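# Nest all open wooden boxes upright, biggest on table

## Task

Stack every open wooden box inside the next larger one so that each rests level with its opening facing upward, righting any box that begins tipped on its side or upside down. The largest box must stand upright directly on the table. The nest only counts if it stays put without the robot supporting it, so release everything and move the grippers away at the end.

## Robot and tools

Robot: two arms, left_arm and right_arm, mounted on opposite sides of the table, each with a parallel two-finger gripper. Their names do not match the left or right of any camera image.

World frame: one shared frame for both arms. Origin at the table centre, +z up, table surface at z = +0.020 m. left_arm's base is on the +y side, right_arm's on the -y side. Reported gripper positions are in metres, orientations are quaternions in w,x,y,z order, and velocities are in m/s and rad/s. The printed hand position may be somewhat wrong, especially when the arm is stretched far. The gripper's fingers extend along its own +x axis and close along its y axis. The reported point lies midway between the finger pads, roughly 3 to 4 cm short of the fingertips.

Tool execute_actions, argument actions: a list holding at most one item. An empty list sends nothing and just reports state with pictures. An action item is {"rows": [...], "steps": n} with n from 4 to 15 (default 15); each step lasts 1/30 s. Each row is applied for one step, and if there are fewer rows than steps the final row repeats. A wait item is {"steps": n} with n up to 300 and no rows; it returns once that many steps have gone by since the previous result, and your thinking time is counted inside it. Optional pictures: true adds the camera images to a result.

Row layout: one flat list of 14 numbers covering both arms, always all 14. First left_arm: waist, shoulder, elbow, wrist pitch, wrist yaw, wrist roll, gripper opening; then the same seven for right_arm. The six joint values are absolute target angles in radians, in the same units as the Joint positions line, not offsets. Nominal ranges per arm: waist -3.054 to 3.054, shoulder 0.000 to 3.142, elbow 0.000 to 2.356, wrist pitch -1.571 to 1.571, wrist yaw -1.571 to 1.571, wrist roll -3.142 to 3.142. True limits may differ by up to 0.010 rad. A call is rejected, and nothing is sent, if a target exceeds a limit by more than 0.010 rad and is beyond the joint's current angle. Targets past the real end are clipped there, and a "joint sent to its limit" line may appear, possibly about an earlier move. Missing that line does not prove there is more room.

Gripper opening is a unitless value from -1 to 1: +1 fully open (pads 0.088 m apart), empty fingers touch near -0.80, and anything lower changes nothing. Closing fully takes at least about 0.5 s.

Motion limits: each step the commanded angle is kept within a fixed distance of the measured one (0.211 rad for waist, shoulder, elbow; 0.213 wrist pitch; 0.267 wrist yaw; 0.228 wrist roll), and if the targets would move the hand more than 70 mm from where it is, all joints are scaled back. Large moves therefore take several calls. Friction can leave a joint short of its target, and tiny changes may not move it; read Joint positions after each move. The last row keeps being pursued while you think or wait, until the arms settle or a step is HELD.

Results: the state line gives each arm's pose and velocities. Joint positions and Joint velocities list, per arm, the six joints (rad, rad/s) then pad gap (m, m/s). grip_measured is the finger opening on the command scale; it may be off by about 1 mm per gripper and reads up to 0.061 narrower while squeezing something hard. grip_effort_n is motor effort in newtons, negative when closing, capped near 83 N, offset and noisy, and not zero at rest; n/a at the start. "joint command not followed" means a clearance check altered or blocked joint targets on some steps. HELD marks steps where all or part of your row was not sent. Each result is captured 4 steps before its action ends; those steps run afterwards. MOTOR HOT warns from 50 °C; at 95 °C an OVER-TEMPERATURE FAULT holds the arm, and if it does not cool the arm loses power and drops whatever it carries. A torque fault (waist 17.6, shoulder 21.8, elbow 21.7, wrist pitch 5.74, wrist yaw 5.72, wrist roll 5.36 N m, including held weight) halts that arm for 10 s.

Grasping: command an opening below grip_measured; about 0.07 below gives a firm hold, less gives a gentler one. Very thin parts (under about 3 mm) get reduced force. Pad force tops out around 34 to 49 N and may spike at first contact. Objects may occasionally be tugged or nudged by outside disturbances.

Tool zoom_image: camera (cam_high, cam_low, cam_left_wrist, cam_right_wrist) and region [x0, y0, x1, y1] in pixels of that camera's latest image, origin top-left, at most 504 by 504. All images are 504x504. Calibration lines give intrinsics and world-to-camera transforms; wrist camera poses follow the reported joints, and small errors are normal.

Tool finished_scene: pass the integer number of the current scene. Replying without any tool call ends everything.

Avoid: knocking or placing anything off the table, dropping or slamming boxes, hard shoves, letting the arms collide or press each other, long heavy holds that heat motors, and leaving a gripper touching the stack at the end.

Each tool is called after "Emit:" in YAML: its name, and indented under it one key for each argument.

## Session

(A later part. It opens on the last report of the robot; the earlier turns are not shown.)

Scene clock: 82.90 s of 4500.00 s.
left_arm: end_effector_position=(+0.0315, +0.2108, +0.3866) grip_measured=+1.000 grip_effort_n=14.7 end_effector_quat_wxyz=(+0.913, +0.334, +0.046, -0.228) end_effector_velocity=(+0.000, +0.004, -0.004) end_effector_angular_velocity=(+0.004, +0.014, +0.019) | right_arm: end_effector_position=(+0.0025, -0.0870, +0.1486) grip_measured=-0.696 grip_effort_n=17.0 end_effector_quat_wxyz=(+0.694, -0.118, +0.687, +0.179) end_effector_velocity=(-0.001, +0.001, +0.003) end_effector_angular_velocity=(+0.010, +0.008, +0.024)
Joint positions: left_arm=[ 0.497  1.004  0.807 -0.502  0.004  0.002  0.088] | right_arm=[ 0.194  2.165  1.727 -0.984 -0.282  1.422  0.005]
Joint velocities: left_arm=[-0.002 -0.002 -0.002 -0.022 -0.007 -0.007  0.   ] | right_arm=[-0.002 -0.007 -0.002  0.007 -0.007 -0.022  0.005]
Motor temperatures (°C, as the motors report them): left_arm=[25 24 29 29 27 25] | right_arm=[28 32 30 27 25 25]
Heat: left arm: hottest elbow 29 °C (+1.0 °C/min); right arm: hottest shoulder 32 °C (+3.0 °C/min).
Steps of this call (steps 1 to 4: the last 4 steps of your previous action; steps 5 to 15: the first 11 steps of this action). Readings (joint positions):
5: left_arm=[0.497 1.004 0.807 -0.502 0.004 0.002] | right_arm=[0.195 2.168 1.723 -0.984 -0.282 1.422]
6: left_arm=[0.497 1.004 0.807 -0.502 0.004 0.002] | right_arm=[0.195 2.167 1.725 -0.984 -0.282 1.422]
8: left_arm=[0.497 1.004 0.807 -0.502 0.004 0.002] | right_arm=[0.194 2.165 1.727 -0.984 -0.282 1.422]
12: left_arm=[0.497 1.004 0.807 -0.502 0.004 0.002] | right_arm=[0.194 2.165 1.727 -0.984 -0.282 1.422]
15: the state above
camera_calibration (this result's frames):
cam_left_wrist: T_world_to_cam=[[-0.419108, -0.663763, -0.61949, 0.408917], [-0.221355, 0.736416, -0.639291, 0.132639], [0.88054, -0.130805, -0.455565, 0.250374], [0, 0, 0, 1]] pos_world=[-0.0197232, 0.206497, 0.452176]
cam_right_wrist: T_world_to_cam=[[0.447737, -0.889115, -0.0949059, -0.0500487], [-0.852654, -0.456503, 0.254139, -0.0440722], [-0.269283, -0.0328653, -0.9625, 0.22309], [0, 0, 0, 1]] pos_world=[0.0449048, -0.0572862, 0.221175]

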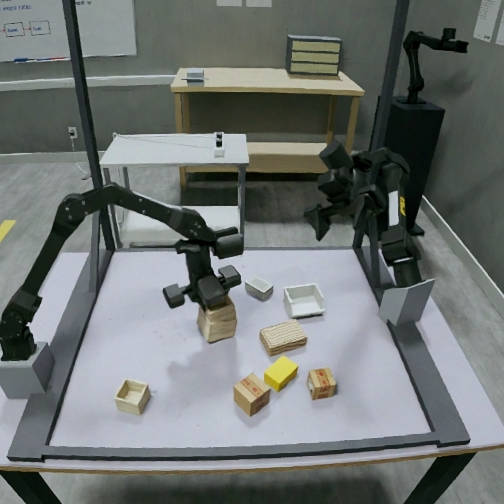

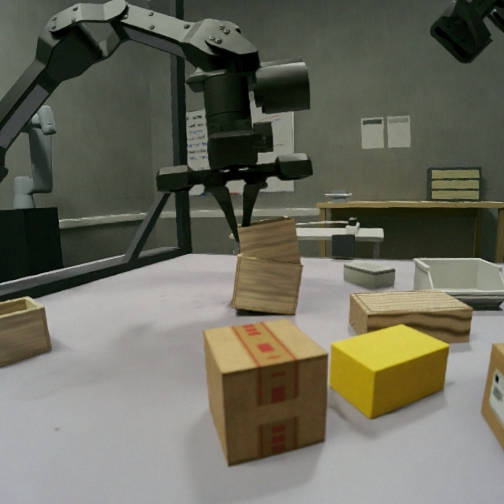

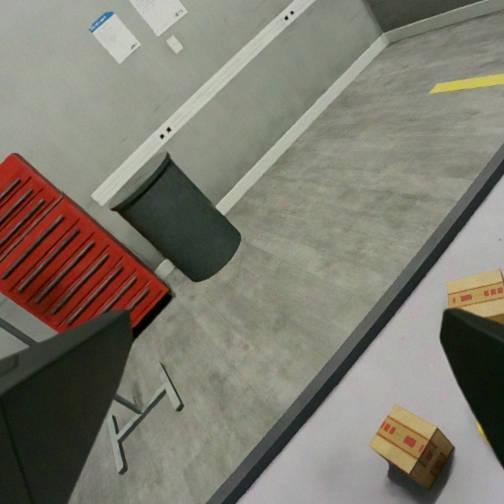

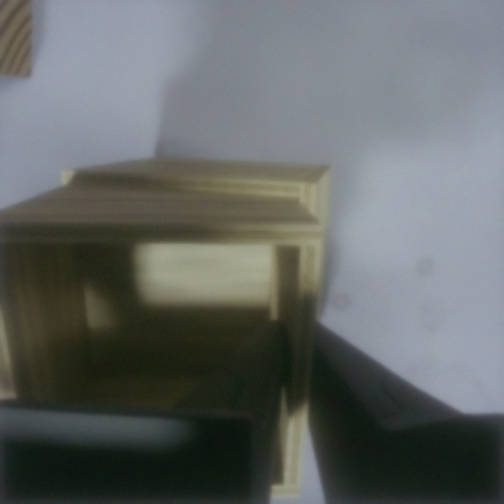

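Emit:
execute_actions:
  actions:
    - {"rows":[[0.5,1.0,0.8,-0.5,0,0,1,0.194,2.165,1.727,-0.984,-0.28,1.42,-1]],"steps":12}

Emit:
execute_actions:
  actions:
    - {"rows":[[0.5,1.0,0.8,-0.5,0,0,1,0.185,2.15,1.80,-1.12,-0.28,1.42,-1]],"steps":15}
  pictures: true

Scene clock: 83.43 s of 4500.00 s.
left_arm: end_effector_position=(+0.0315, +0.2108, +0.3866) grip_measured=+1.000 grip_effort_n=14.7 end_effector_quat_wxyz=(+0.913, +0.334, +0.046, -0.228) end_effector_velocity=(-0.000, +0.005, -0.002) end_effector_angular_velocity=(+0.012, +0.004, +0.016) | right_arm: end_effector_position=(+0.0018, -0.0851, +0.1532) grip_measured=-0.756 grip_effort_n=-83.5 end_effector_quat_wxyz=(+0.693, -0.114, +0.687, +0.184) end_effector_velocity=(+0.000, -0.009, -0.001) end_effector_angular_velocity=(-0.037, -0.002, -0.000)
Joint positions: left_arm=[ 0.497  1.004  0.807 -0.502  0.004  0.002  0.088] | right_arm=[ 0.192  2.157  1.731 -0.982 -0.282  1.421  0.002]
Joint velocities: left_arm=[ 0.002 -0.007 -0.002 -0.022 -0.007  0.007  0.   ] | right_arm=[ 0.002 -0.002 -0.002 -0.037 -0.007 -0.007 -0.   ]
Motor temperatures (°C, as the motors report them): left_arm=[25 24 29 29 27 25] | right_arm=[28 32 30 27 25 25]
Heat: left arm: hottest elbow 29 °C (+1.0 °C/min); right arm: hottest shoulder 32 °C (+3.0 °C/min).
Steps of this call (steps 1 to 4: the last 4 steps of your previous action; steps 5 to 8: the robot went on to your last target; steps 9 to 16: the first 8 steps of this action). Readings (joint positions):
9: left_arm=[0.497 1.004 0.807 -0.502 0.004 0.002] | right_arm=[0.194 2.165 1.727 -0.984 -0.282 1.422]
10: left_arm=[0.497 1.004 0.807 -0.502 0.004 0.002] | right_arm=[0.193 2.164 1.727 -0.982 -0.282 1.421]
12: left_arm=[0.497 1.004 0.807 -0.502 0.004 0.002] | right_arm=[0.191 2.156 1.731 -0.980 -0.282 1.421]
16: the state above

Scene clock: 83.93 s of 4500.00 s.
left_arm: end_effector_position=(+0.0315, +0.2108, +0.3866) grip_measured=+1.000 grip_effort_n=14.7 end_effector_quat_wxyz=(+0.913, +0.334, +0.046, -0.228) end_effector_velocity=(+0.001, +0.002, -0.002) end_effector_angular_velocity=(-0.000, +0.007, +0.013) | right_arm: end_effector_position=(+0.0031, -0.0978, +0.1657) grip_measured=-0.756 grip_effort_n=-83.5 end_effector_quat_wxyz=(+0.697, -0.130, +0.689, +0.151) end_effector_velocity=(+0.005, -0.009, +0.004) end_effector_angular_velocity=(-0.035, -0.016, -0.027)
Joint positions: left_arm=[ 0.497  1.004  0.807 -0.502  0.004  0.002  0.088] | right_arm=[ 0.187  2.157  1.786 -1.112 -0.282  1.421  0.002]
Joint velocities: left_arm=[-0.002  0.002 -0.002 -0.007 -0.007 -0.007  0.   ] | right_arm=[-0.007 -0.007  0.002 -0.051  0.007  0.007 -0.   ]
Motor temperatures (°C, as the motors report them): left_arm=[25 24 29 29 27 25] | right_arm=[28 33 30 27 25 25]
Heat: left arm: hottest elbow 29 °C (+1.0 °C/min); right arm: hottest shoulder 33 °C (+4.0 °C/min).
Steps of this call (steps 1 to 4: the last 4 steps of your previous action; steps 5 to 15: the first 11 steps of this action). Readings (joint positions):
5: left_arm=[0.497 1.004 0.807 -0.502 0.004 0.002] | right_arm=[0.192 2.157 1.737 -0.997 -0.282 1.421]
6: left_arm=[0.497 1.004 0.807 -0.502 0.004 0.002] | right_arm=[0.192 2.157 1.750 -1.032 -0.282 1.421]
8: left_arm=[0.497 1.004 0.807 -0.502 0.004 0.002] | right_arm=[0.190 2.157 1.764 -1.075 -0.282 1.421]
12: left_arm=[0.497 1.004 0.807 -0.502 0.004 0.002] | right_arm=[0.188 2.157 1.783 -1.104 -0.282 1.421]
15: the state above
camera_calibration (this result's frames):
cam_left_wrist: T_world_to_cam=[[-0.419108, -0.663763, -0.61949, 0.408917], [-0.221355, 0.736416, -0.639291, 0.132639], [0.88054, -0.130805, -0.455565, 0.250374], [0, 0, 0, 1]] pos_world=[-0.0197232, 0.206497, 0.452176]
cam_right_wrist: T_world_to_cam=[[0.427226, -0.90327, -0.0397702, -0.0687126], [-0.866843, -0.421708, 0.265981, -0.0513641], [-0.257024, -0.0791596, -0.963158, 0.234938], [0, 0, 0, 1]] pos_world=[0.045216, -0.065129, 0.237212]

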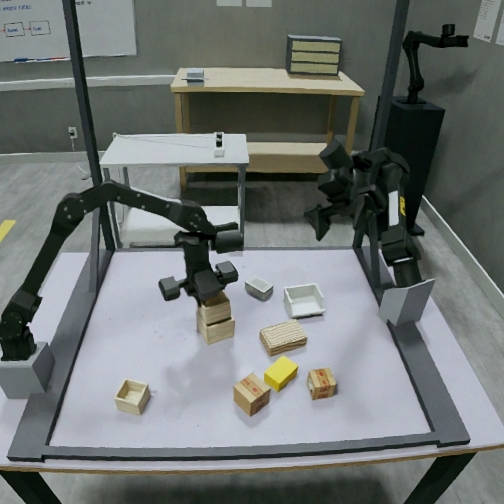

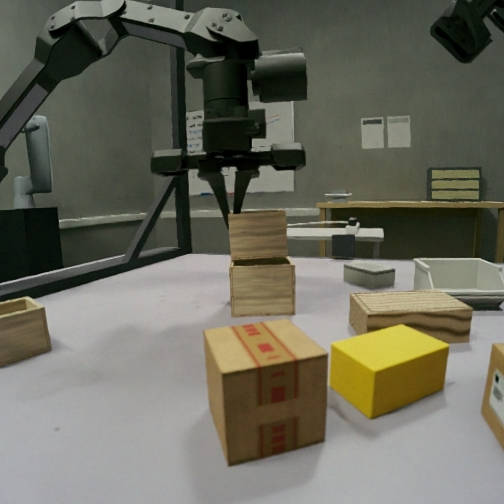

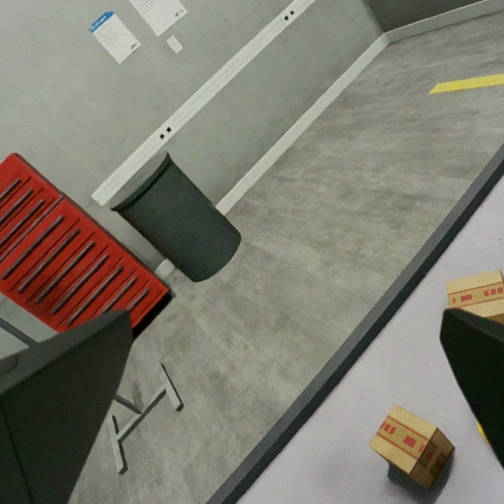

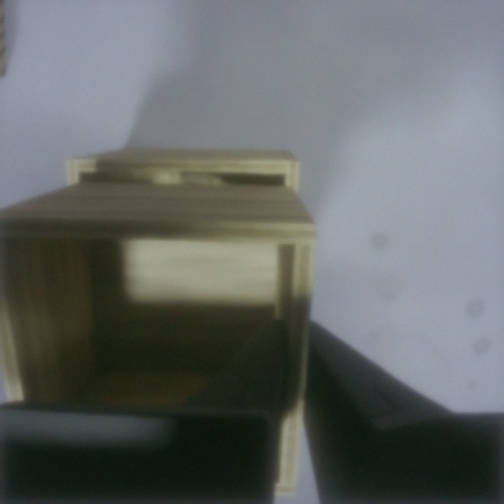

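Emit:
execute_actions:
  actions:
    - {"rows":[[0.5,1.0,0.8,-0.5,0,0,1,0.204,2.192,1.738,-1.04,-0.28,1.42,-1]],"steps":15}
  pictures: true

Scene clock: 84.53 s of 4500.00 s.
left_arm: end_effector_position=(+0.0315, +0.2108, +0.3866) grip_measured=+1.000 grip_effort_n=14.7 end_effector_quat_wxyz=(+0.913, +0.334, +0.046, -0.228) end_effector_velocity=(+0.000, +0.002, -0.001) end_effector_angular_velocity=(-0.002, +0.004, +0.010) | right_arm: end_effector_position=(+0.0013, -0.0917, +0.1555) grip_measured=-0.756 grip_effort_n=-83.5 end_effector_quat_wxyz=(+0.695, -0.126, +0.688, +0.166) end_effector_velocity=(+0.003, +0.001, -0.003) end_effector_angular_velocity=(+0.009, -0.006, +0.007)
Joint positions: left_arm=[ 0.497  1.004  0.807 -0.502  0.004  0.002  0.088] | right_arm=[ 0.195  2.167  1.761 -1.047 -0.282  1.421  0.002]
Joint velocities: left_arm=[-0.002 -0.002 -0.002 -0.007 -0.007 -0.007  0.   ] | right_arm=[-0.002 -0.002 -0.017  0.022  0.007 -0.007 -0.   ]
Motor temperatures (°C, as the motors report them): left_arm=[25 24 29 29 27 25] | right_arm=[28 33 30 27 25 25]
Heat: left arm: hottest elbow 29 °C (+1.0 °C/min); right arm: hottest shoulder 33 °C (+4.0 °C/min).
Steps of this call (steps 1 to 4: the last 4 steps of your previous action; steps 5 to 7: the robot went on to your last target; steps 8 to 18: the first 11 steps of this action). Readings (joint positions):
8: left_arm=[0.497 1.004 0.807 -0.502 0.004 0.002] | right_arm=[0.188 2.157 1.786 -1.112 -0.282 1.421]
9: left_arm=[0.497 1.004 0.807 -0.502 0.004 0.002] | right_arm=[0.189 2.157 1.780 -1.093 -0.282 1.421]
11: left_arm=[0.497 1.004 0.807 -0.502 0.004 0.002] | right_arm=[0.193 2.162 1.772 -1.067 -0.282 1.421]
15: left_arm=[0.497 1.004 0.807 -0.502 0.004 0.002] | right_arm=[0.195 2.167 1.763 -1.050 -0.282 1.421]
18: the state above
camera_calibration (this result's frames):
cam_left_wrist: T_world_to_cam=[[-0.419108, -0.663763, -0.61949, 0.408917], [-0.221355, 0.736416, -0.639291, 0.132639], [0.88054, -0.130805, -0.455565, 0.250374], [0, 0, 0, 1]] pos_world=[-0.0197232, 0.206497, 0.452176]
cam_right_wrist: T_world_to_cam=[[0.440967, -0.895089, -0.0660628, -0.0580542], [-0.858138, -0.442038, 0.261153, -0.0487834], [-0.262957, -0.0584689, -0.963034, 0.227014], [0, 0, 0, 1]] pos_world=[0.043432, -0.0602546, 0.227527]

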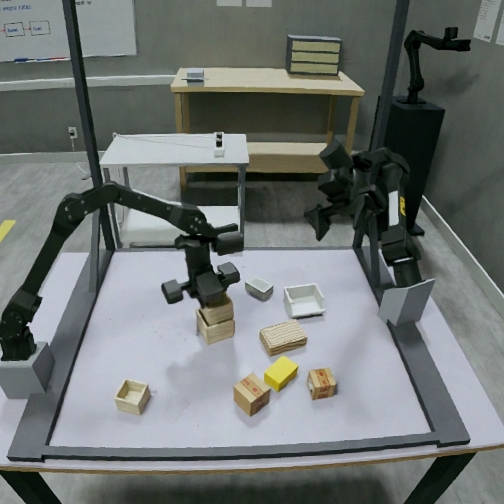

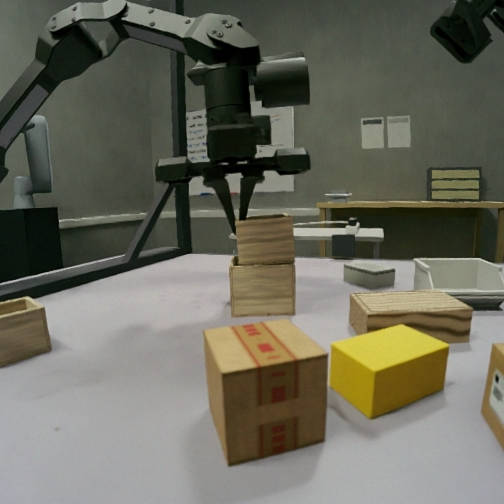

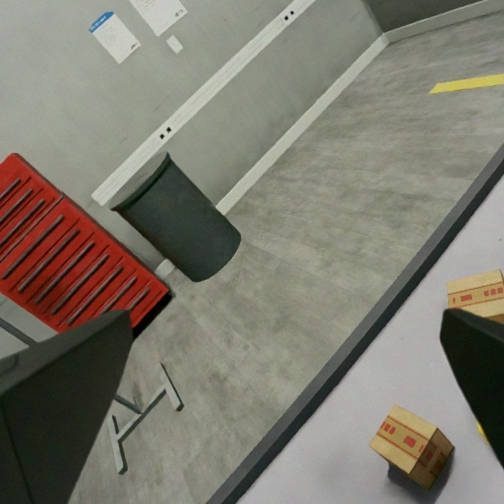

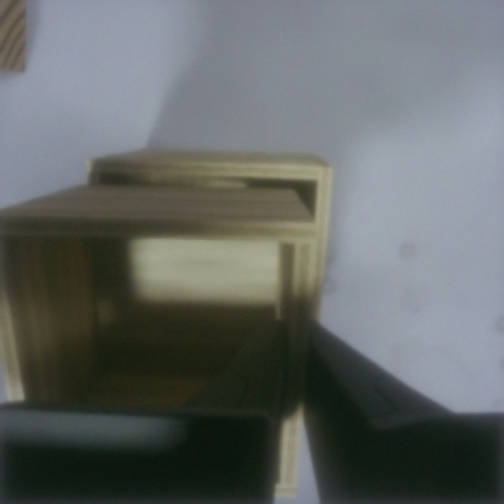

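Emit:
execute_actions:
  actions: "[{\"rows\":[[0.5,1.0,0.8,-0.5,0,0,1,0.204,2.167,1.761,-1.075,-0.28,1.42,-1]],\"steps\":10},{\"rows\":[[0,0,0,0,0,0,0,0,0,0,0,0,0,0]]}][:1]"

Emit:
execute_actions:
  actions:
    - {"rows":[[0.5,1.0,0.8,-0.5,0,0,1,0.204,2.167,1.761,-1.075,-0.28,1.42,-1]],"steps":10}

Emit:
execute_actions:
  actions:
    - {"rows":[[0.5,1.0,0.8,-0.5,0,0,1,0.21,2.225,1.745,-1.05,-0.28,1.42,-1]],"steps":15}
  pictures: true


Scene clock: 84.97 s of 4500.00 s.
left_arm: end_effector_position=(+0.0315, +0.2108, +0.3866) grip_measured=+1.000 grip_effort_n=14.7 end_effector_quat_wxyz=(+0.913, +0.334, +0.046, -0.228) end_effector_velocity=(+0.002, +0.004, -0.002) end_effector_angular_velocity=(-0.001, -0.002, +0.024) | right_arm: end_effector_position=(+0.0022, -0.0950, +0.1558) grip_measured=-0.756 grip_effort_n=-83.5 end_effector_quat_wxyz=(+0.696, -0.129, +0.688, +0.159) end_effector_velocity=(+0.000, -0.014, +0.004) end_effector_angular_velocity=(-0.057, +0.008, -0.010)
Joint positions: left_arm=[ 0.497  1.004  0.807 -0.502  0.004  0.002  0.088] | right_arm=[ 0.194  2.165  1.761 -1.063 -0.282  1.421  0.002]
Joint velocities: left_arm=[-0.002 -0.002 -0.007 -0.007 -0.022 -0.007  0.   ] | right_arm=[-0.002 -0.012 -0.002 -0.066 -0.022 -0.007 -0.   ]
Motor temperatures (°C, as the motors report them): left_arm=[25 24 29 29 27 25] | right_arm=[28 33 30 27 25 25]
Heat: left arm: hottest elbow 29 °C (+1.0 °C/min); right arm: hottest shoulder 33 °C (+4.0 °C/min).
Steps of this call (steps 1 to 4: the last 4 steps of your previous action; steps 5 to 7: the robot went on to your last target; steps 8 to 13: the first 6 steps of this action). Readings (joint positions):
8: left_arm=[0.497 1.004 0.807 -0.502 0.004 0.002] | right_arm=[0.194 2.167 1.760 -1.046 -0.282 1.421]
9: left_arm=[0.497 1.004 0.807 -0.502 0.004 0.002] | right_arm=[0.194 2.167 1.760 -1.047 -0.282 1.421]
11: left_arm=[0.497 1.004 0.807 -0.502 0.004 0.002] | right_arm=[0.194 2.166 1.761 -1.057 -0.282 1.421]
13: the state above

Scene clock: 85.47 s of 4500.00 s.
left_arm: end_effector_position=(+0.0315, +0.2108, +0.3866) grip_measured=+1.000 grip_effort_n=14.2 end_effector_quat_wxyz=(+0.913, +0.334, +0.046, -0.228) end_effector_velocity=(-0.001, +0.004, -0.003) end_effector_angular_velocity=(+0.002, +0.010, +0.016) | right_arm: end_effector_position=(+0.0040, -0.0947, +0.1521) grip_measured=-0.756 grip_effort_n=-83.5 end_effector_quat_wxyz=(+0.696, -0.131, +0.688, +0.156) end_effector_velocity=(+0.002, +0.001, -0.001) end_effector_angular_velocity=(+0.005, -0.007, +0.020)
Joint positions: left_arm=[ 0.497  1.004  0.807 -0.502  0.004  0.002  0.088] | right_arm=[ 0.193  2.175  1.761 -1.062 -0.282  1.42   0.002]
Joint velocities: left_arm=[-0.002 -0.007 -0.002 -0.022 -0.007 -0.007  0.   ] | right_arm=[-0.002  0.002 -0.002  0.007  0.007 -0.022 -0.   ]
Motor temperatures (°C, as the motors report them): left_arm=[25 24 29 29 27 25] | right_arm=[28 33 30 27 25 25]
Heat: left arm: hottest elbow 29 °C (+1.0 °C/min); right arm: hottest shoulder 33 °C (+4.0 °C/min).
Steps of this call (steps 1 to 4: the last 4 steps of your previous action; steps 5 to 15: the first 11 steps of this action). Readings (joint positions):
5: left_arm=[0.497 1.004 0.807 -0.502 0.004 0.002] | right_arm=[0.195 2.167 1.761 -1.068 -0.282 1.421]
6: left_arm=[0.497 1.004 0.807 -0.502 0.004 0.002] | right_arm=[0.195 2.169 1.761 -1.067 -0.282 1.421]
8: left_arm=[0.497 1.004 0.807 -0.502 0.004 0.002] | right_arm=[0.194 2.171 1.761 -1.066 -0.282 1.421]
12: left_arm=[0.497 1.004 0.807 -0.502 0.004 0.002] | right_arm=[0.193 2.174 1.761 -1.064 -0.282 1.420]
15: the state above
camera_calibration (this result's frames):
cam_left_wrist: T_world_to_cam=[[-0.419108, -0.663763, -0.61949, 0.408917], [-0.221355, 0.736416, -0.639291, 0.132639], [0.88054, -0.130805, -0.455565, 0.250374], [0, 0, 0, 1]] pos_world=[-0.0197232, 0.206497, 0.452176]
cam_right_wrist: T_world_to_cam=[[0.434837, -0.899412, -0.0444301, -0.0658715], [-0.862747, -0.430233, 0.265646, -0.0464251], [-0.258041, -0.0771808, -0.963046, 0.222487], [0, 0, 0, 1]] pos_world=[0.046001, -0.0620475, 0.223671]

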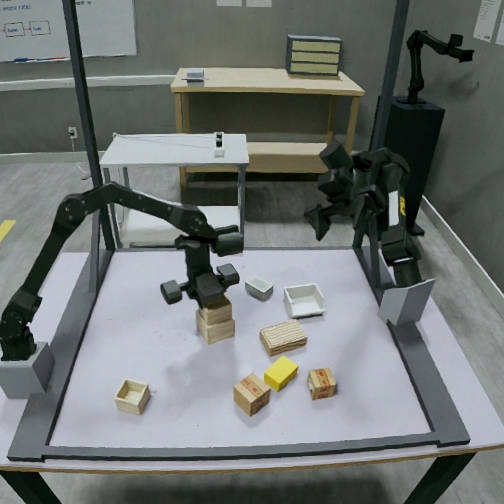

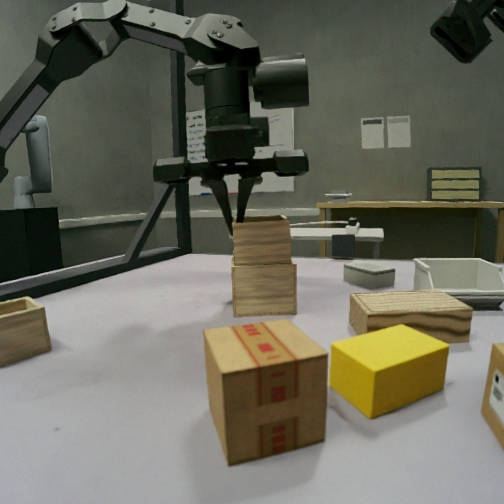

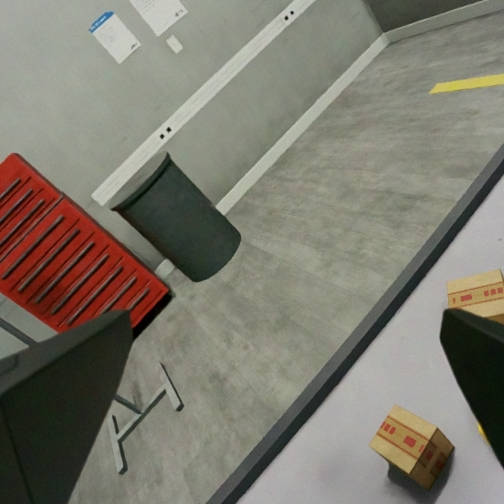

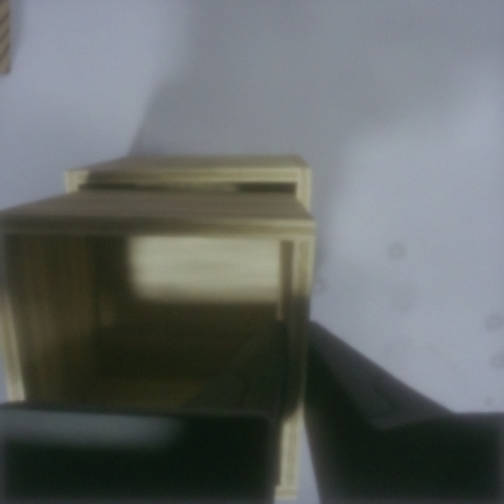

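Emit:
execute_actions:
  actions:
    - {"rows":[[0.5,1.0,0.8,-0.5,0,0,1,0.18,2.18,1.761,-1.062,-0.28,1.42,-1]],"steps":12}
  pictures: true

Scene clock: 85.87 s of 4500.00 s.
left_arm: end_effector_position=(+0.0315, +0.2108, +0.3866) grip_measured=+1.000 grip_effort_n=14.2 end_effector_quat_wxyz=(+0.913, +0.334, +0.046, -0.228) end_effector_velocity=(-0.001, +0.004, -0.000) end_effector_angular_velocity=(-0.016, +0.012, +0.020) | right_arm: end_effector_position=(+0.0067, -0.0925, +0.1546) grip_measured=-0.756 grip_effort_n=-83.5 end_effector_quat_wxyz=(+0.695, -0.125, +0.691, +0.156) end_effector_velocity=(+0.008, +0.004, +0.001) end_effector_angular_velocity=(+0.009, -0.007, -0.009)
Joint positions: left_arm=[ 0.497  1.004  0.807 -0.502  0.004  0.002  0.088] | right_arm=[ 0.182  2.173  1.763 -1.06  -0.288  1.42   0.002]
Joint velocities: left_arm=[ 0.002 -0.007  0.002 -0.022 -0.007 -0.022  0.   ] | right_arm=[-0.017  0.002 -0.002  0.007  0.007 -0.007  0.   ]
Motor temperatures (°C, as the motors report them): left_arm=[25 24 29 29 27 25] | right_arm=[28 33 30 27 25 25]
Heat: left arm: hottest elbow 29 °C (+1.0 °C/min); right arm: hottest shoulder 33 °C (+4.0 °C/min).
Steps of this call (steps 1 to 4: the last 4 steps of your previous action; steps 5 to 12: the first 8 steps of this action). Readings (joint positions):
5: left_arm=[0.497 1.004 0.807 -0.502 0.004 0.002] | right_arm=[0.192 2.174 1.762 -1.061 -0.283 1.420]
6: left_arm=[0.497 1.004 0.807 -0.502 0.004 0.002] | right_arm=[0.190 2.173 1.763 -1.061 -0.285 1.420]
8: left_arm=[0.497 1.004 0.807 -0.502 0.004 0.002] | right_arm=[0.186 2.173 1.763 -1.060 -0.288 1.420]
12: the state above
camera_calibration (this result's frames):
cam_left_wrist: T_world_to_cam=[[-0.419108, -0.663763, -0.61949, 0.408917], [-0.221355, 0.736416, -0.639291, 0.132639], [0.88054, -0.130805, -0.455565, 0.250374], [0, 0, 0, 1]] pos_world=[-0.0197232, 0.206497, 0.452176]
cam_right_wrist: T_world_to_cam=[[0.427335, -0.902502, -0.0536125, -0.063799], [-0.864387, -0.425229, 0.268357, -0.0437663], [-0.26499, -0.0683364, -0.961826, 0.22646], [0, 0, 0, 1]] pos_world=[0.0494424, -0.0607139, 0.22614]

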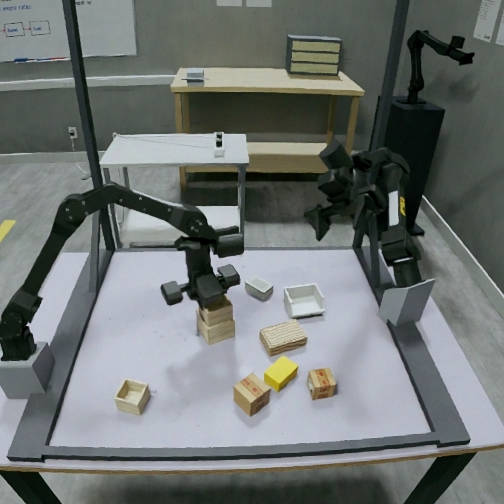

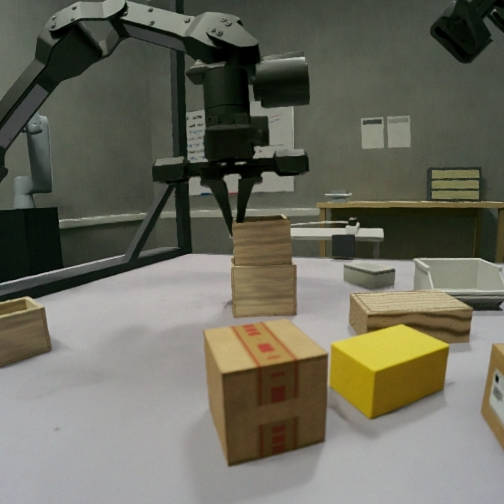

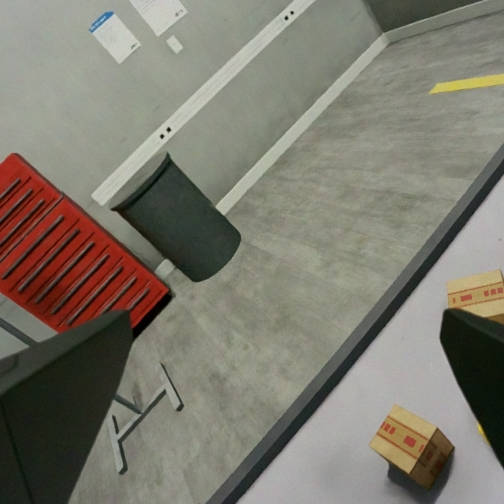

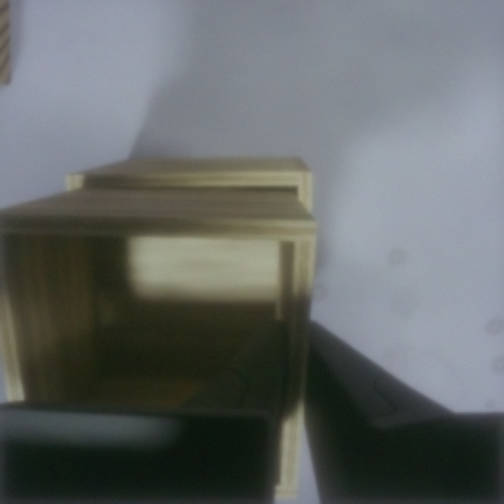

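Try pressing down.

Emit:
execute_actions:
  actions:
    - {"rows":[[0.5,1.0,0.8,-0.5,0,0,1,0.182,2.225,1.75,-1.05,-0.28,1.42,-1]],"steps":15}
  pictures: true

Scene clock: 86.37 s of 4500.00 s.
left_arm: end_effector_position=(+0.0315, +0.2108, +0.3866) grip_measured=+1.000 grip_effort_n=14.7 end_effector_quat_wxyz=(+0.913, +0.334, +0.046, -0.228) end_effector_velocity=(-0.001, +0.002, -0.001) end_effector_angular_velocity=(-0.004, +0.000, +0.007) | right_arm: end_effector_position=(+0.0132, -0.0937, +0.1374) grip_measured=-0.756 grip_effort_n=-83.5 end_effector_quat_wxyz=(+0.698, -0.134, +0.690, +0.139) end_effector_velocity=(-0.001, -0.003, -0.002) end_effector_angular_velocity=(-0.014, +0.004, +0.006)
Joint positions: left_arm=[ 0.497  1.004  0.807 -0.502  0.004  0.002  0.088] | right_arm=[ 0.182  2.214  1.758 -1.053 -0.285  1.42   0.002]
Joint velocities: left_arm=[-0.002 -0.007 -0.002 -0.007 -0.007 -0.007  0.   ] | right_arm=[ 0.002  0.002 -0.002 -0.007 -0.007 -0.007 -0.   ]
Motor temperatures (°C, as the motors report them): left_arm=[25 24 29 29 27 25] | right_arm=[28 33 30 27 25 25]
Heat: left arm: hottest elbow 29 °C (+1.0 °C/min); right arm: hottest shoulder 33 °C (+4.0 °C/min).
Steps of this call (steps 1 to 4: the last 4 steps of your previous action; steps 5 to 15: the first 11 steps of this action). Readings (joint positions):
5: left_arm=[0.497 1.004 0.807 -0.502 0.004 0.002] | right_arm=[0.182 2.174 1.763 -1.060 -0.288 1.420]
6: left_arm=[0.497 1.004 0.807 -0.502 0.004 0.002] | right_arm=[0.182 2.176 1.763 -1.060 -0.288 1.420]
8: left_arm=[0.497 1.004 0.807 -0.502 0.004 0.002] | right_arm=[0.182 2.183 1.763 -1.054 -0.285 1.420]
12: left_arm=[0.497 1.004 0.807 -0.502 0.004 0.002] | right_arm=[0.182 2.210 1.760 -1.053 -0.285 1.420]
15: the state above
camera_calibration (this result's frames):
cam_left_wrist: T_world_to_cam=[[-0.419108, -0.663763, -0.61949, 0.408917], [-0.221355, 0.736416, -0.639291, 0.132639], [0.88054, -0.130805, -0.455565, 0.250374], [0, 0, 0, 1]] pos_world=[-0.0197232, 0.206497, 0.452176]
cam_right_wrist: T_world_to_cam=[[0.416744, -0.908869, -0.0167829, -0.074093], [-0.872587, -0.405147, 0.27285, -0.0326106], [-0.254785, -0.0990643, -0.96191, 0.208492], [0, 0, 0, 1]] pos_world=[0.0555429, -0.0598988, 0.208205]

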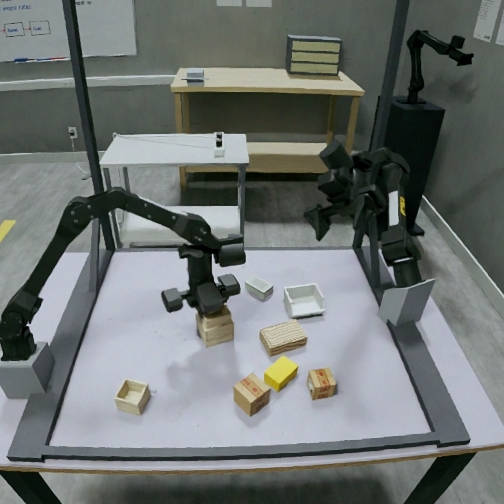

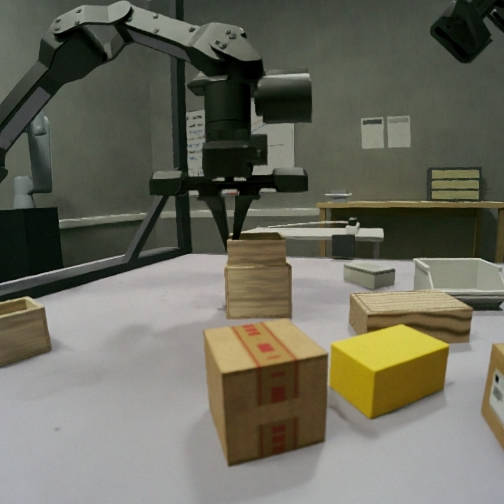

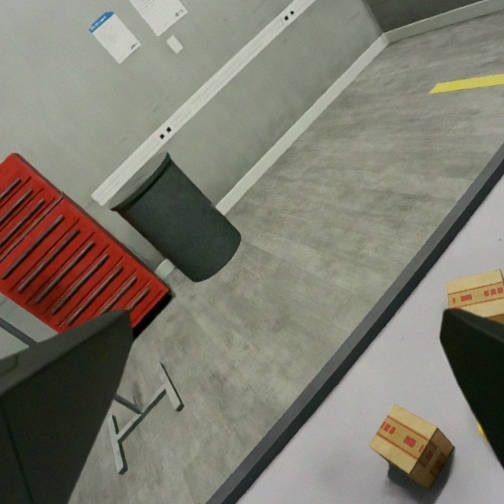

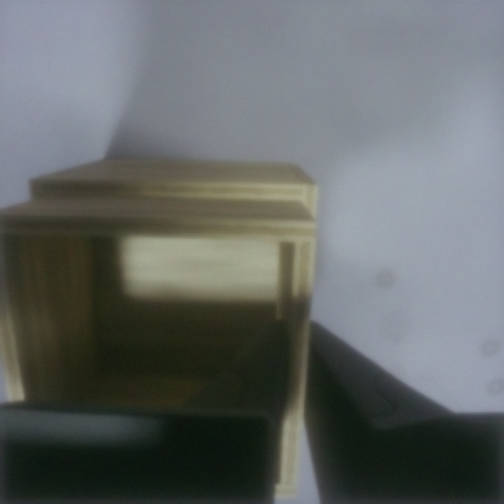

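In. A bit lower, then release.

Emit:
execute_actions:
  actions:
    - {"rows":[[0.5,1.0,0.8,-0.5,0,0,1,0.195,2.25,1.75,-1.05,-0.28,1.42,-1]],"steps":15}

Emit:
execute_actions:
  actions:
    - {"rows":[[0.5,1.0,0.8,-0.5,0,0,1,0.195,2.24,1.75,-1.05,-0.28,1.42,-0.6]],"steps":12}

Emit:
execute_actions:
  actions:
    - {"rows":[[0.5,1.0,0.8,-0.5,0,0,1,0.19,2.05,1.75,-1.2,-0.28,1.42,-0.6]],"steps":15}
  pictures: true

Scene clock: 86.87 s of 4500.00 s.
left_arm: end_effector_position=(+0.0315, +0.2108, +0.3866) grip_measured=+1.000 grip_effort_n=14.7 end_effector_quat_wxyz=(+0.913, +0.334, +0.046, -0.228) end_effector_velocity=(+0.002, +0.005, -0.007) end_effector_angular_velocity=(+0.009, +0.020, +0.024) | right_arm: end_effector_position=(+0.0121, -0.0959, +0.1273) grip_measured=-0.756 grip_effort_n=-83.5 end_effector_quat_wxyz=(+0.698, -0.144, +0.689, +0.132) end_effector_velocity=(+0.000, -0.002, +0.001) end_effector_angular_velocity=(-0.008, +0.005, -0.012)
Joint positions: left_arm=[ 0.497  1.004  0.807 -0.502  0.004  0.002  0.088] | right_arm=[ 0.192  2.236  1.758 -1.051 -0.285  1.42   0.002]
Joint velocities: left_arm=[-0.002  0.002 -0.007 -0.022 -0.007 -0.007  0.   ] | right_arm=[-0.002 -0.002 -0.002 -0.007 -0.007  0.007 -0.   ]
Motor temperatures (°C, as the motors report them): left_arm=[25 24 29 29 27 25] | right_arm=[28 33 30 27 25 25]
Heat: left arm: hottest elbow 29 °C (+1.0 °C/min); right arm: hottest shoulder 33 °C (+4.0 °C/min).
Steps of this call (steps 1 to 4: the last 4 steps of your previous action; steps 5 to 15: the first 11 steps of this action). Readings (joint positions):
5: left_arm=[0.497 1.004 0.807 -0.502 0.004 0.002] | right_arm=[0.182 2.216 1.758 -1.052 -0.285 1.420]
6: left_arm=[0.497 1.004 0.807 -0.502 0.004 0.002] | right_arm=[0.183 2.219 1.758 -1.051 -0.285 1.420]
8: left_arm=[0.497 1.004 0.807 -0.502 0.004 0.002] | right_arm=[0.186 2.225 1.758 -1.051 -0.285 1.420]
12: left_arm=[0.497 1.004 0.807 -0.502 0.004 0.002] | right_arm=[0.192 2.235 1.758 -1.051 -0.285 1.420]
15: the state above

Scene clock: 87.27 s of 4500.00 s.
left_arm: end_effector_position=(+0.0315, +0.2108, +0.3866) grip_measured=+1.000 grip_effort_n=14.7 end_effector_quat_wxyz=(+0.913, +0.334, +0.046, -0.228) end_effector_velocity=(+0.000, +0.003, -0.004) end_effector_angular_velocity=(+0.015, +0.016, +0.007) | right_arm: end_effector_position=(+0.0121, -0.0958, +0.1273) grip_measured=-0.644 grip_effort_n=18.8 end_effector_quat_wxyz=(+0.698, -0.144, +0.689, +0.132) end_effector_velocity=(+0.001, +0.002, +0.001) end_effector_angular_velocity=(+0.007, +0.009, +0.002)
Joint positions: left_arm=[ 0.497  1.004  0.807 -0.502  0.004  0.002  0.088] | right_arm=[ 0.192  2.236  1.758 -1.051 -0.284  1.42   0.007]
Joint velocities: left_arm=[ 0.002 -0.002 -0.002 -0.022  0.007  0.007  0.   ] | right_arm=[-0.007 -0.002 -0.002  0.007 -0.007 -0.007  0.016]
Motor temperatures (°C, as the motors report them): left_arm=[25 24 29 29 27 25] | right_arm=[28 33 30 27 25 25]
Heat: left arm: hottest elbow 29 °C (+1.0 °C/min); right arm: hottest shoulder 33 °C (+4.0 °C/min).
Steps of this call (steps 1 to 4: the last 4 steps of your previous action; steps 5 to 12: the first 8 steps of this action). Readings (joint positions):
5: left_arm=[0.497 1.004 0.807 -0.502 0.004 0.002] | right_arm=[0.192 2.236 1.758 -1.051 -0.284 1.420]
6: left_arm=[0.497 1.004 0.807 -0.502 0.004 0.002] | right_arm=[0.192 2.236 1.758 -1.051 -0.284 1.420]
8: left_arm=[0.497 1.004 0.807 -0.502 0.004 0.002] | right_arm=[0.192 2.236 1.758 -1.051 -0.284 1.420]
12: the state above

Scene clock: 87.77 s of 4500.00 s.
left_arm: end_effector_position=(+0.0315, +0.2108, +0.3866) grip_measured=+1.000 grip_effort_n=14.2 end_effector_quat_wxyz=(+0.913, +0.334, +0.046, -0.228) end_effector_velocity=(+0.001, +0.006, -0.003) end_effector_angular_velocity=(+0.003, +0.004, +0.030) | right_arm: end_effector_position=(-0.0042, -0.1211, +0.2001) grip_measured=-0.604 grip_effort_n=18.4 end_effector_quat_wxyz=(+0.696, -0.132, +0.689, +0.154) end_effector_velocity=(+0.008, -0.019, +0.002) end_effector_angular_velocity=(-0.080, -0.028, -0.026)
Joint positions: left_arm=[ 0.497  1.004  0.807 -0.502  0.004  0.002  0.088] | right_arm=[ 0.192  2.046  1.757 -1.191 -0.283  1.42   0.009]
Joint velocities: left_arm=[-0.002 -0.007 -0.007 -0.022 -0.022 -0.007  0.   ] | right_arm=[-0.007 -0.007 -0.002 -0.095  0.007 -0.007  0.   ]
Motor temperatures (°C, as the motors report them): left_arm=[25 24 29 29 27 25] | right_arm=[28 33 30 27 25 25]
Heat: left arm: hottest elbow 29 °C (+1.0 °C/min); right arm: hottest shoulder 33 °C (+4.0 °C/min).
Steps of this call (steps 1 to 4: the last 4 steps of your previous action; steps 5 to 15: the first 11 steps of this action). Readings (joint positions):
5: left_arm=[0.497 1.004 0.807 -0.502 0.004 0.002] | right_arm=[0.192 2.224 1.758 -1.058 -0.284 1.420]
6: left_arm=[0.497 1.004 0.807 -0.502 0.004 0.002] | right_arm=[0.192 2.207 1.755 -1.096 -0.283 1.420]
8: left_arm=[0.497 1.004 0.807 -0.502 0.004 0.002] | right_arm=[0.192 2.154 1.747 -1.153 -0.283 1.420]
12: left_arm=[0.497 1.004 0.807 -0.502 0.004 0.002] | right_arm=[0.192 2.059 1.756 -1.181 -0.283 1.420]
15: the state above
camera_calibration (this result's frames):
cam_left_wrist: T_world_to_cam=[[-0.419108, -0.663763, -0.61949, 0.408917], [-0.221355, 0.736416, -0.639291, 0.132639], [0.88054, -0.130805, -0.455565, 0.250374], [0, 0, 0, 1]] pos_world=[-0.0197232, 0.206497, 0.452176]
cam_right_wrist: T_world_to_cam=[[0.433115, -0.900413, -0.0408545, -0.0847991], [-0.863635, -0.427543, 0.2671, -0.0775379], [-0.257967, -0.0804015, -0.962802, 0.264108], [0, 0, 0, 1]] pos_world=[0.0378945, -0.0882703, 0.27153]

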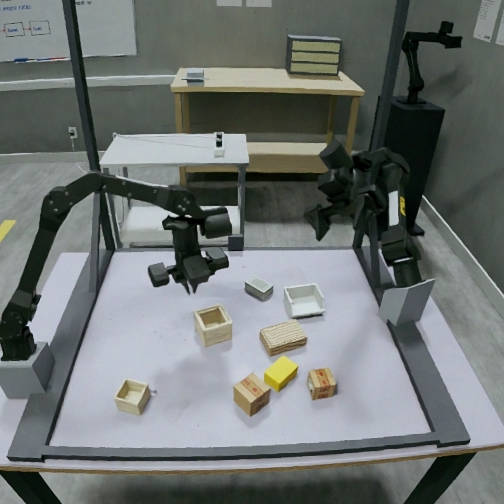

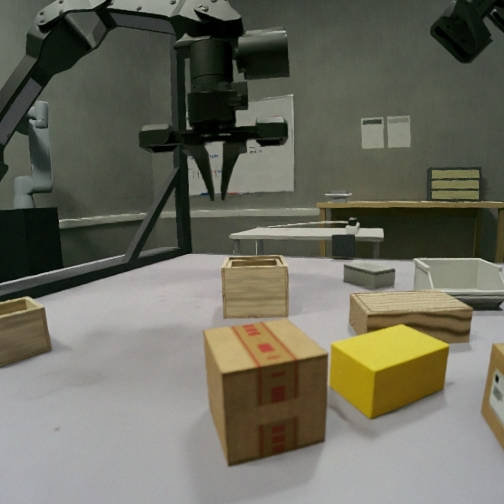

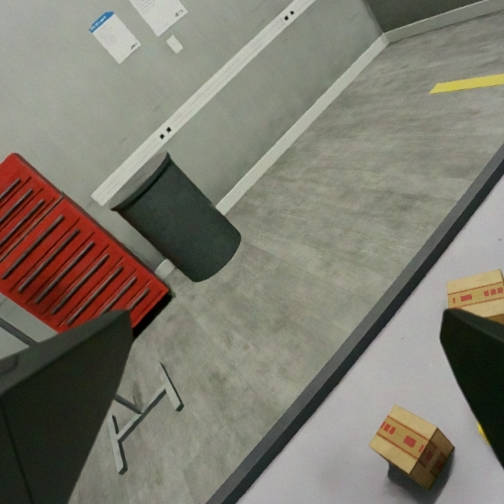

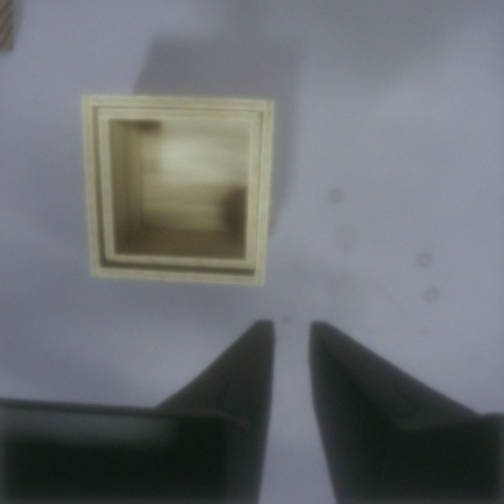

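Emit:
execute_actions:
  actions:
    - {"rows":[[0.5,1.0,0.8,-0.5,0,0,1,-0.2,1.8,1.4,-1.2,-0.28,1.1,-0.1]],"steps":15}

Emit:
execute_actions:
  actions:
    - {"rows":[[0.5,1.0,0.8,-0.5,0,0,1,-0.504,1.77,0.973,-0.914,-0.28,0.9,-0.1]],"steps":15}

Emit:
execute_actions:
  actions:
    - {"steps":15}
  pictures: true

Scene clock: 88.43 s of 4500.00 s.
left_arm: end_effector_position=(+0.0315, +0.2108, +0.3866) grip_measured=+1.000 grip_effort_n=14.7 end_effector_quat_wxyz=(+0.913, +0.334, +0.046, -0.228) end_effector_velocity=(-0.001, +0.003, -0.003) end_effector_angular_velocity=(-0.000, +0.018, +0.008) | right_arm: end_effector_position=(+0.1277, -0.1736, +0.2386) grip_measured=-0.125 grip_effort_n=18.4 end_effector_quat_wxyz=(+0.708, -0.100, +0.687, +0.128) end_effector_velocity=(+0.203, -0.102, -0.018) end_effector_angular_velocity=(-0.148, +0.031, -0.409)
Joint positions: left_arm=[ 0.497  1.004  0.807 -0.502  0.004  0.002  0.088] | right_arm=[-0.167  1.825  1.451 -1.2   -0.279  1.131  0.033]
Joint velocities: left_arm=[ 0.002 -0.007 -0.002 -0.022  0.007 -0.007  0.   ] | right_arm=[-0.593 -0.085 -0.413 -0.007  0.007 -0.256  0.009]
Motor temperatures (°C, as the motors report them): left_arm=[25 24 29 29 27 25] | right_arm=[28 33 30 27 25 25]
Heat: left arm: hottest elbow 29 °C (+1.0 °C/min); right arm: hottest shoulder 33 °C (+4.0 °C/min).
Steps of this call (steps 1 to 4: the last 4 steps of your previous action; steps 5 to 9: the robot went on to your last target; steps 10 to 20: the first 11 steps of this action). Readings (joint positions):
10: left_arm=[0.497 1.004 0.807 -0.502 0.004 0.002] | right_arm=[0.187 2.035 1.744 -1.189 -0.285 1.396]
11: left_arm=[0.497 1.004 0.807 -0.502 0.004 0.002] | right_arm=[0.169 2.010 1.710 -1.186 -0.286 1.355]
13: left_arm=[0.497 1.004 0.807 -0.502 0.004 0.002] | right_arm=[0.103 1.948 1.639 -1.201 -0.286 1.279]
17: left_arm=[0.497 1.004 0.807 -0.502 0.004 0.002] | right_arm=[-0.067 1.849 1.513 -1.199 -0.286 1.171]
20: the state above

Scene clock: 88.93 s of 4500.00 s.
left_arm: end_effector_position=(+0.0315, +0.2108, +0.3866) grip_measured=+1.000 grip_effort_n=14.7 end_effector_quat_wxyz=(+0.913, +0.334, +0.046, -0.228) end_effector_velocity=(+0.000, +0.002, -0.004) end_effector_angular_velocity=(-0.010, +0.014, +0.013) | right_arm: end_effector_position=(+0.2287, -0.2506, +0.1792) grip_measured=-0.103 grip_effort_n=18.4 end_effector_quat_wxyz=(+0.703, -0.060, +0.704, +0.078) end_effector_velocity=(-0.022, -0.166, -0.136) end_effector_angular_velocity=(-0.391, +0.231, -0.090)
Joint positions: left_arm=[ 0.497  1.004  0.807 -0.502  0.004  0.002  0.088] | right_arm=[-0.492  1.781  1.028 -0.942 -0.28   0.915  0.034]
Joint velocities: left_arm=[-0.007 -0.002 -0.007 -0.007 -0.007 -0.022  0.   ] | right_arm=[-0.076 -0.007 -0.623  0.125 -0.022 -0.11  -0.   ]
Motor temperatures (°C, as the motors report them): left_arm=[25 24 29 29 27 25] | right_arm=[28 33 30 27 25 25]
Heat: left arm: hottest elbow 29 °C (+1.0 °C/min); right arm: hottest shoulder 33 °C (+4.0 °C/min).
Steps of this call (steps 1 to 4: the last 4 steps of your previous action; steps 5 to 15: the first 11 steps of this action). Readings (joint positions):
5: left_arm=[0.497 1.004 0.807 -0.502 0.004 0.002] | right_arm=[-0.201 1.812 1.403 -1.177 -0.285 1.083]
6: left_arm=[0.497 1.004 0.807 -0.502 0.004 0.002] | right_arm=[-0.227 1.797 1.365 -1.120 -0.289 1.039]
8: left_arm=[0.497 1.004 0.807 -0.502 0.004 0.002] | right_arm=[-0.310 1.782 1.292 -1.047 -0.288 0.987]
12: left_arm=[0.497 1.004 0.807 -0.502 0.004 0.002] | right_arm=[-0.459 1.781 1.127 -0.958 -0.280 0.932]
15: the state above

Scene clock: 89.43 s of 4500.00 s.
left_arm: end_effector_position=(+0.0315, +0.2108, +0.3866) grip_measured=+1.000 grip_effort_n=14.2 end_effector_quat_wxyz=(+0.913, +0.334, +0.046, -0.228) end_effector_velocity=(+0.000, +0.004, -0.004) end_effector_angular_velocity=(+0.017, +0.008, +0.015) | right_arm: end_effector_position=(+0.2297, -0.2590, +0.1712) grip_measured=-0.103 grip_effort_n=18.4 end_effector_quat_wxyz=(+0.701, -0.063, +0.707, +0.076) end_effector_velocity=(-0.003, -0.006, +0.000) end_effector_angular_velocity=(-0.015, +0.016, -0.001)
Joint positions: left_arm=[ 0.497  1.004  0.807 -0.502  0.004  0.002  0.088] | right_arm=[-0.502  1.777  0.986 -0.917 -0.28   0.902  0.034]
Joint velocities: left_arm=[-0.002 -0.002 -0.002 -0.022 -0.007  0.007  0.   ] | right_arm=[-0.002 -0.007 -0.007 -0.022 -0.007 -0.007 -0.   ]
Motor temperatures (°C, as the motors report them): left_arm=[25 24 29 29 27 25] | right_arm=[28 33 30 27 25 25]
Heat: left arm: hottest elbow 29 °C (+1.0 °C/min); right arm: hottest shoulder 33 °C (+4.0 °C/min).
Kept back: nothing.
Steps of this call (steps 1 to 4: the last 4 steps of your previous action; steps 5 to 15: the robot went on to your last target). Readings (joint positions):
1: left_arm=[0.497 1.004 0.807 -0.502 0.004 0.002] | right_arm=[-0.494 1.781 1.012 -0.937 -0.280 0.912]
2: left_arm=[0.497 1.004 0.807 -0.502 0.004 0.002] | right_arm=[-0.494 1.781 1.004 -0.930 -0.280 0.909]
4: left_arm=[0.497 1.004 0.807 -0.502 0.004 0.002] | right_arm=[-0.496 1.780 0.997 -0.922 -0.280 0.906]
8: left_arm=[0.497 1.004 0.807 -0.502 0.004 0.002] | right_arm=[-0.500 1.777 0.990 -0.918 -0.280 0.903]
15: the state above
camera_calibration (this result's frames):
cam_left_wrist: T_world_to_cam=[[-0.419108, -0.663763, -0.61949, 0.408917], [-0.221355, 0.736416, -0.639291, 0.132639], [0.88054, -0.130805, -0.455565, 0.250374], [0, 0, 0, 1]] pos_world=[-0.0197232, 0.206497, 0.452176]
cam_right_wrist: T_world_to_cam=[[0.235073, -0.971432, -0.0325744, -0.285701], [-0.927966, -0.234273, 0.28982, 0.134127], [-0.289172, -0.037901, -0.956527, 0.302627], [0, 0, 0, 1]] pos_world=[0.279137, -0.234647, 0.241292]

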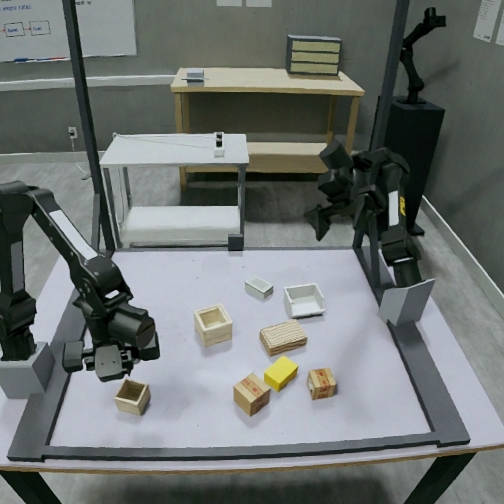

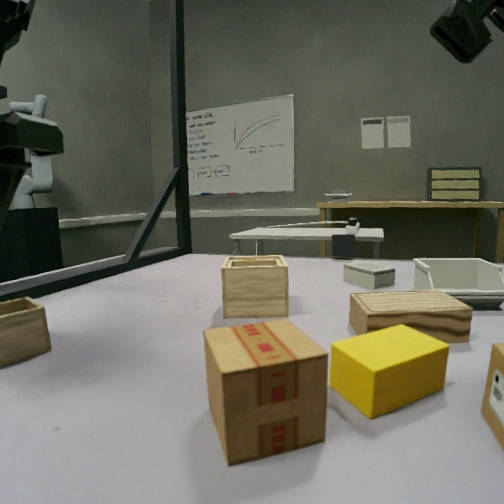

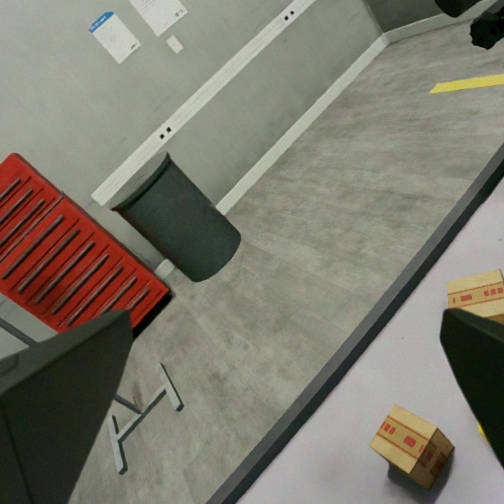

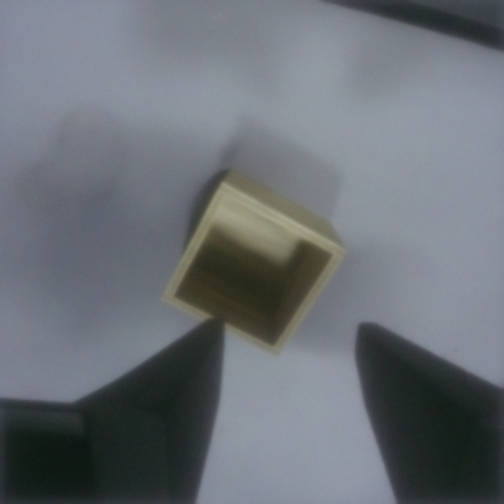

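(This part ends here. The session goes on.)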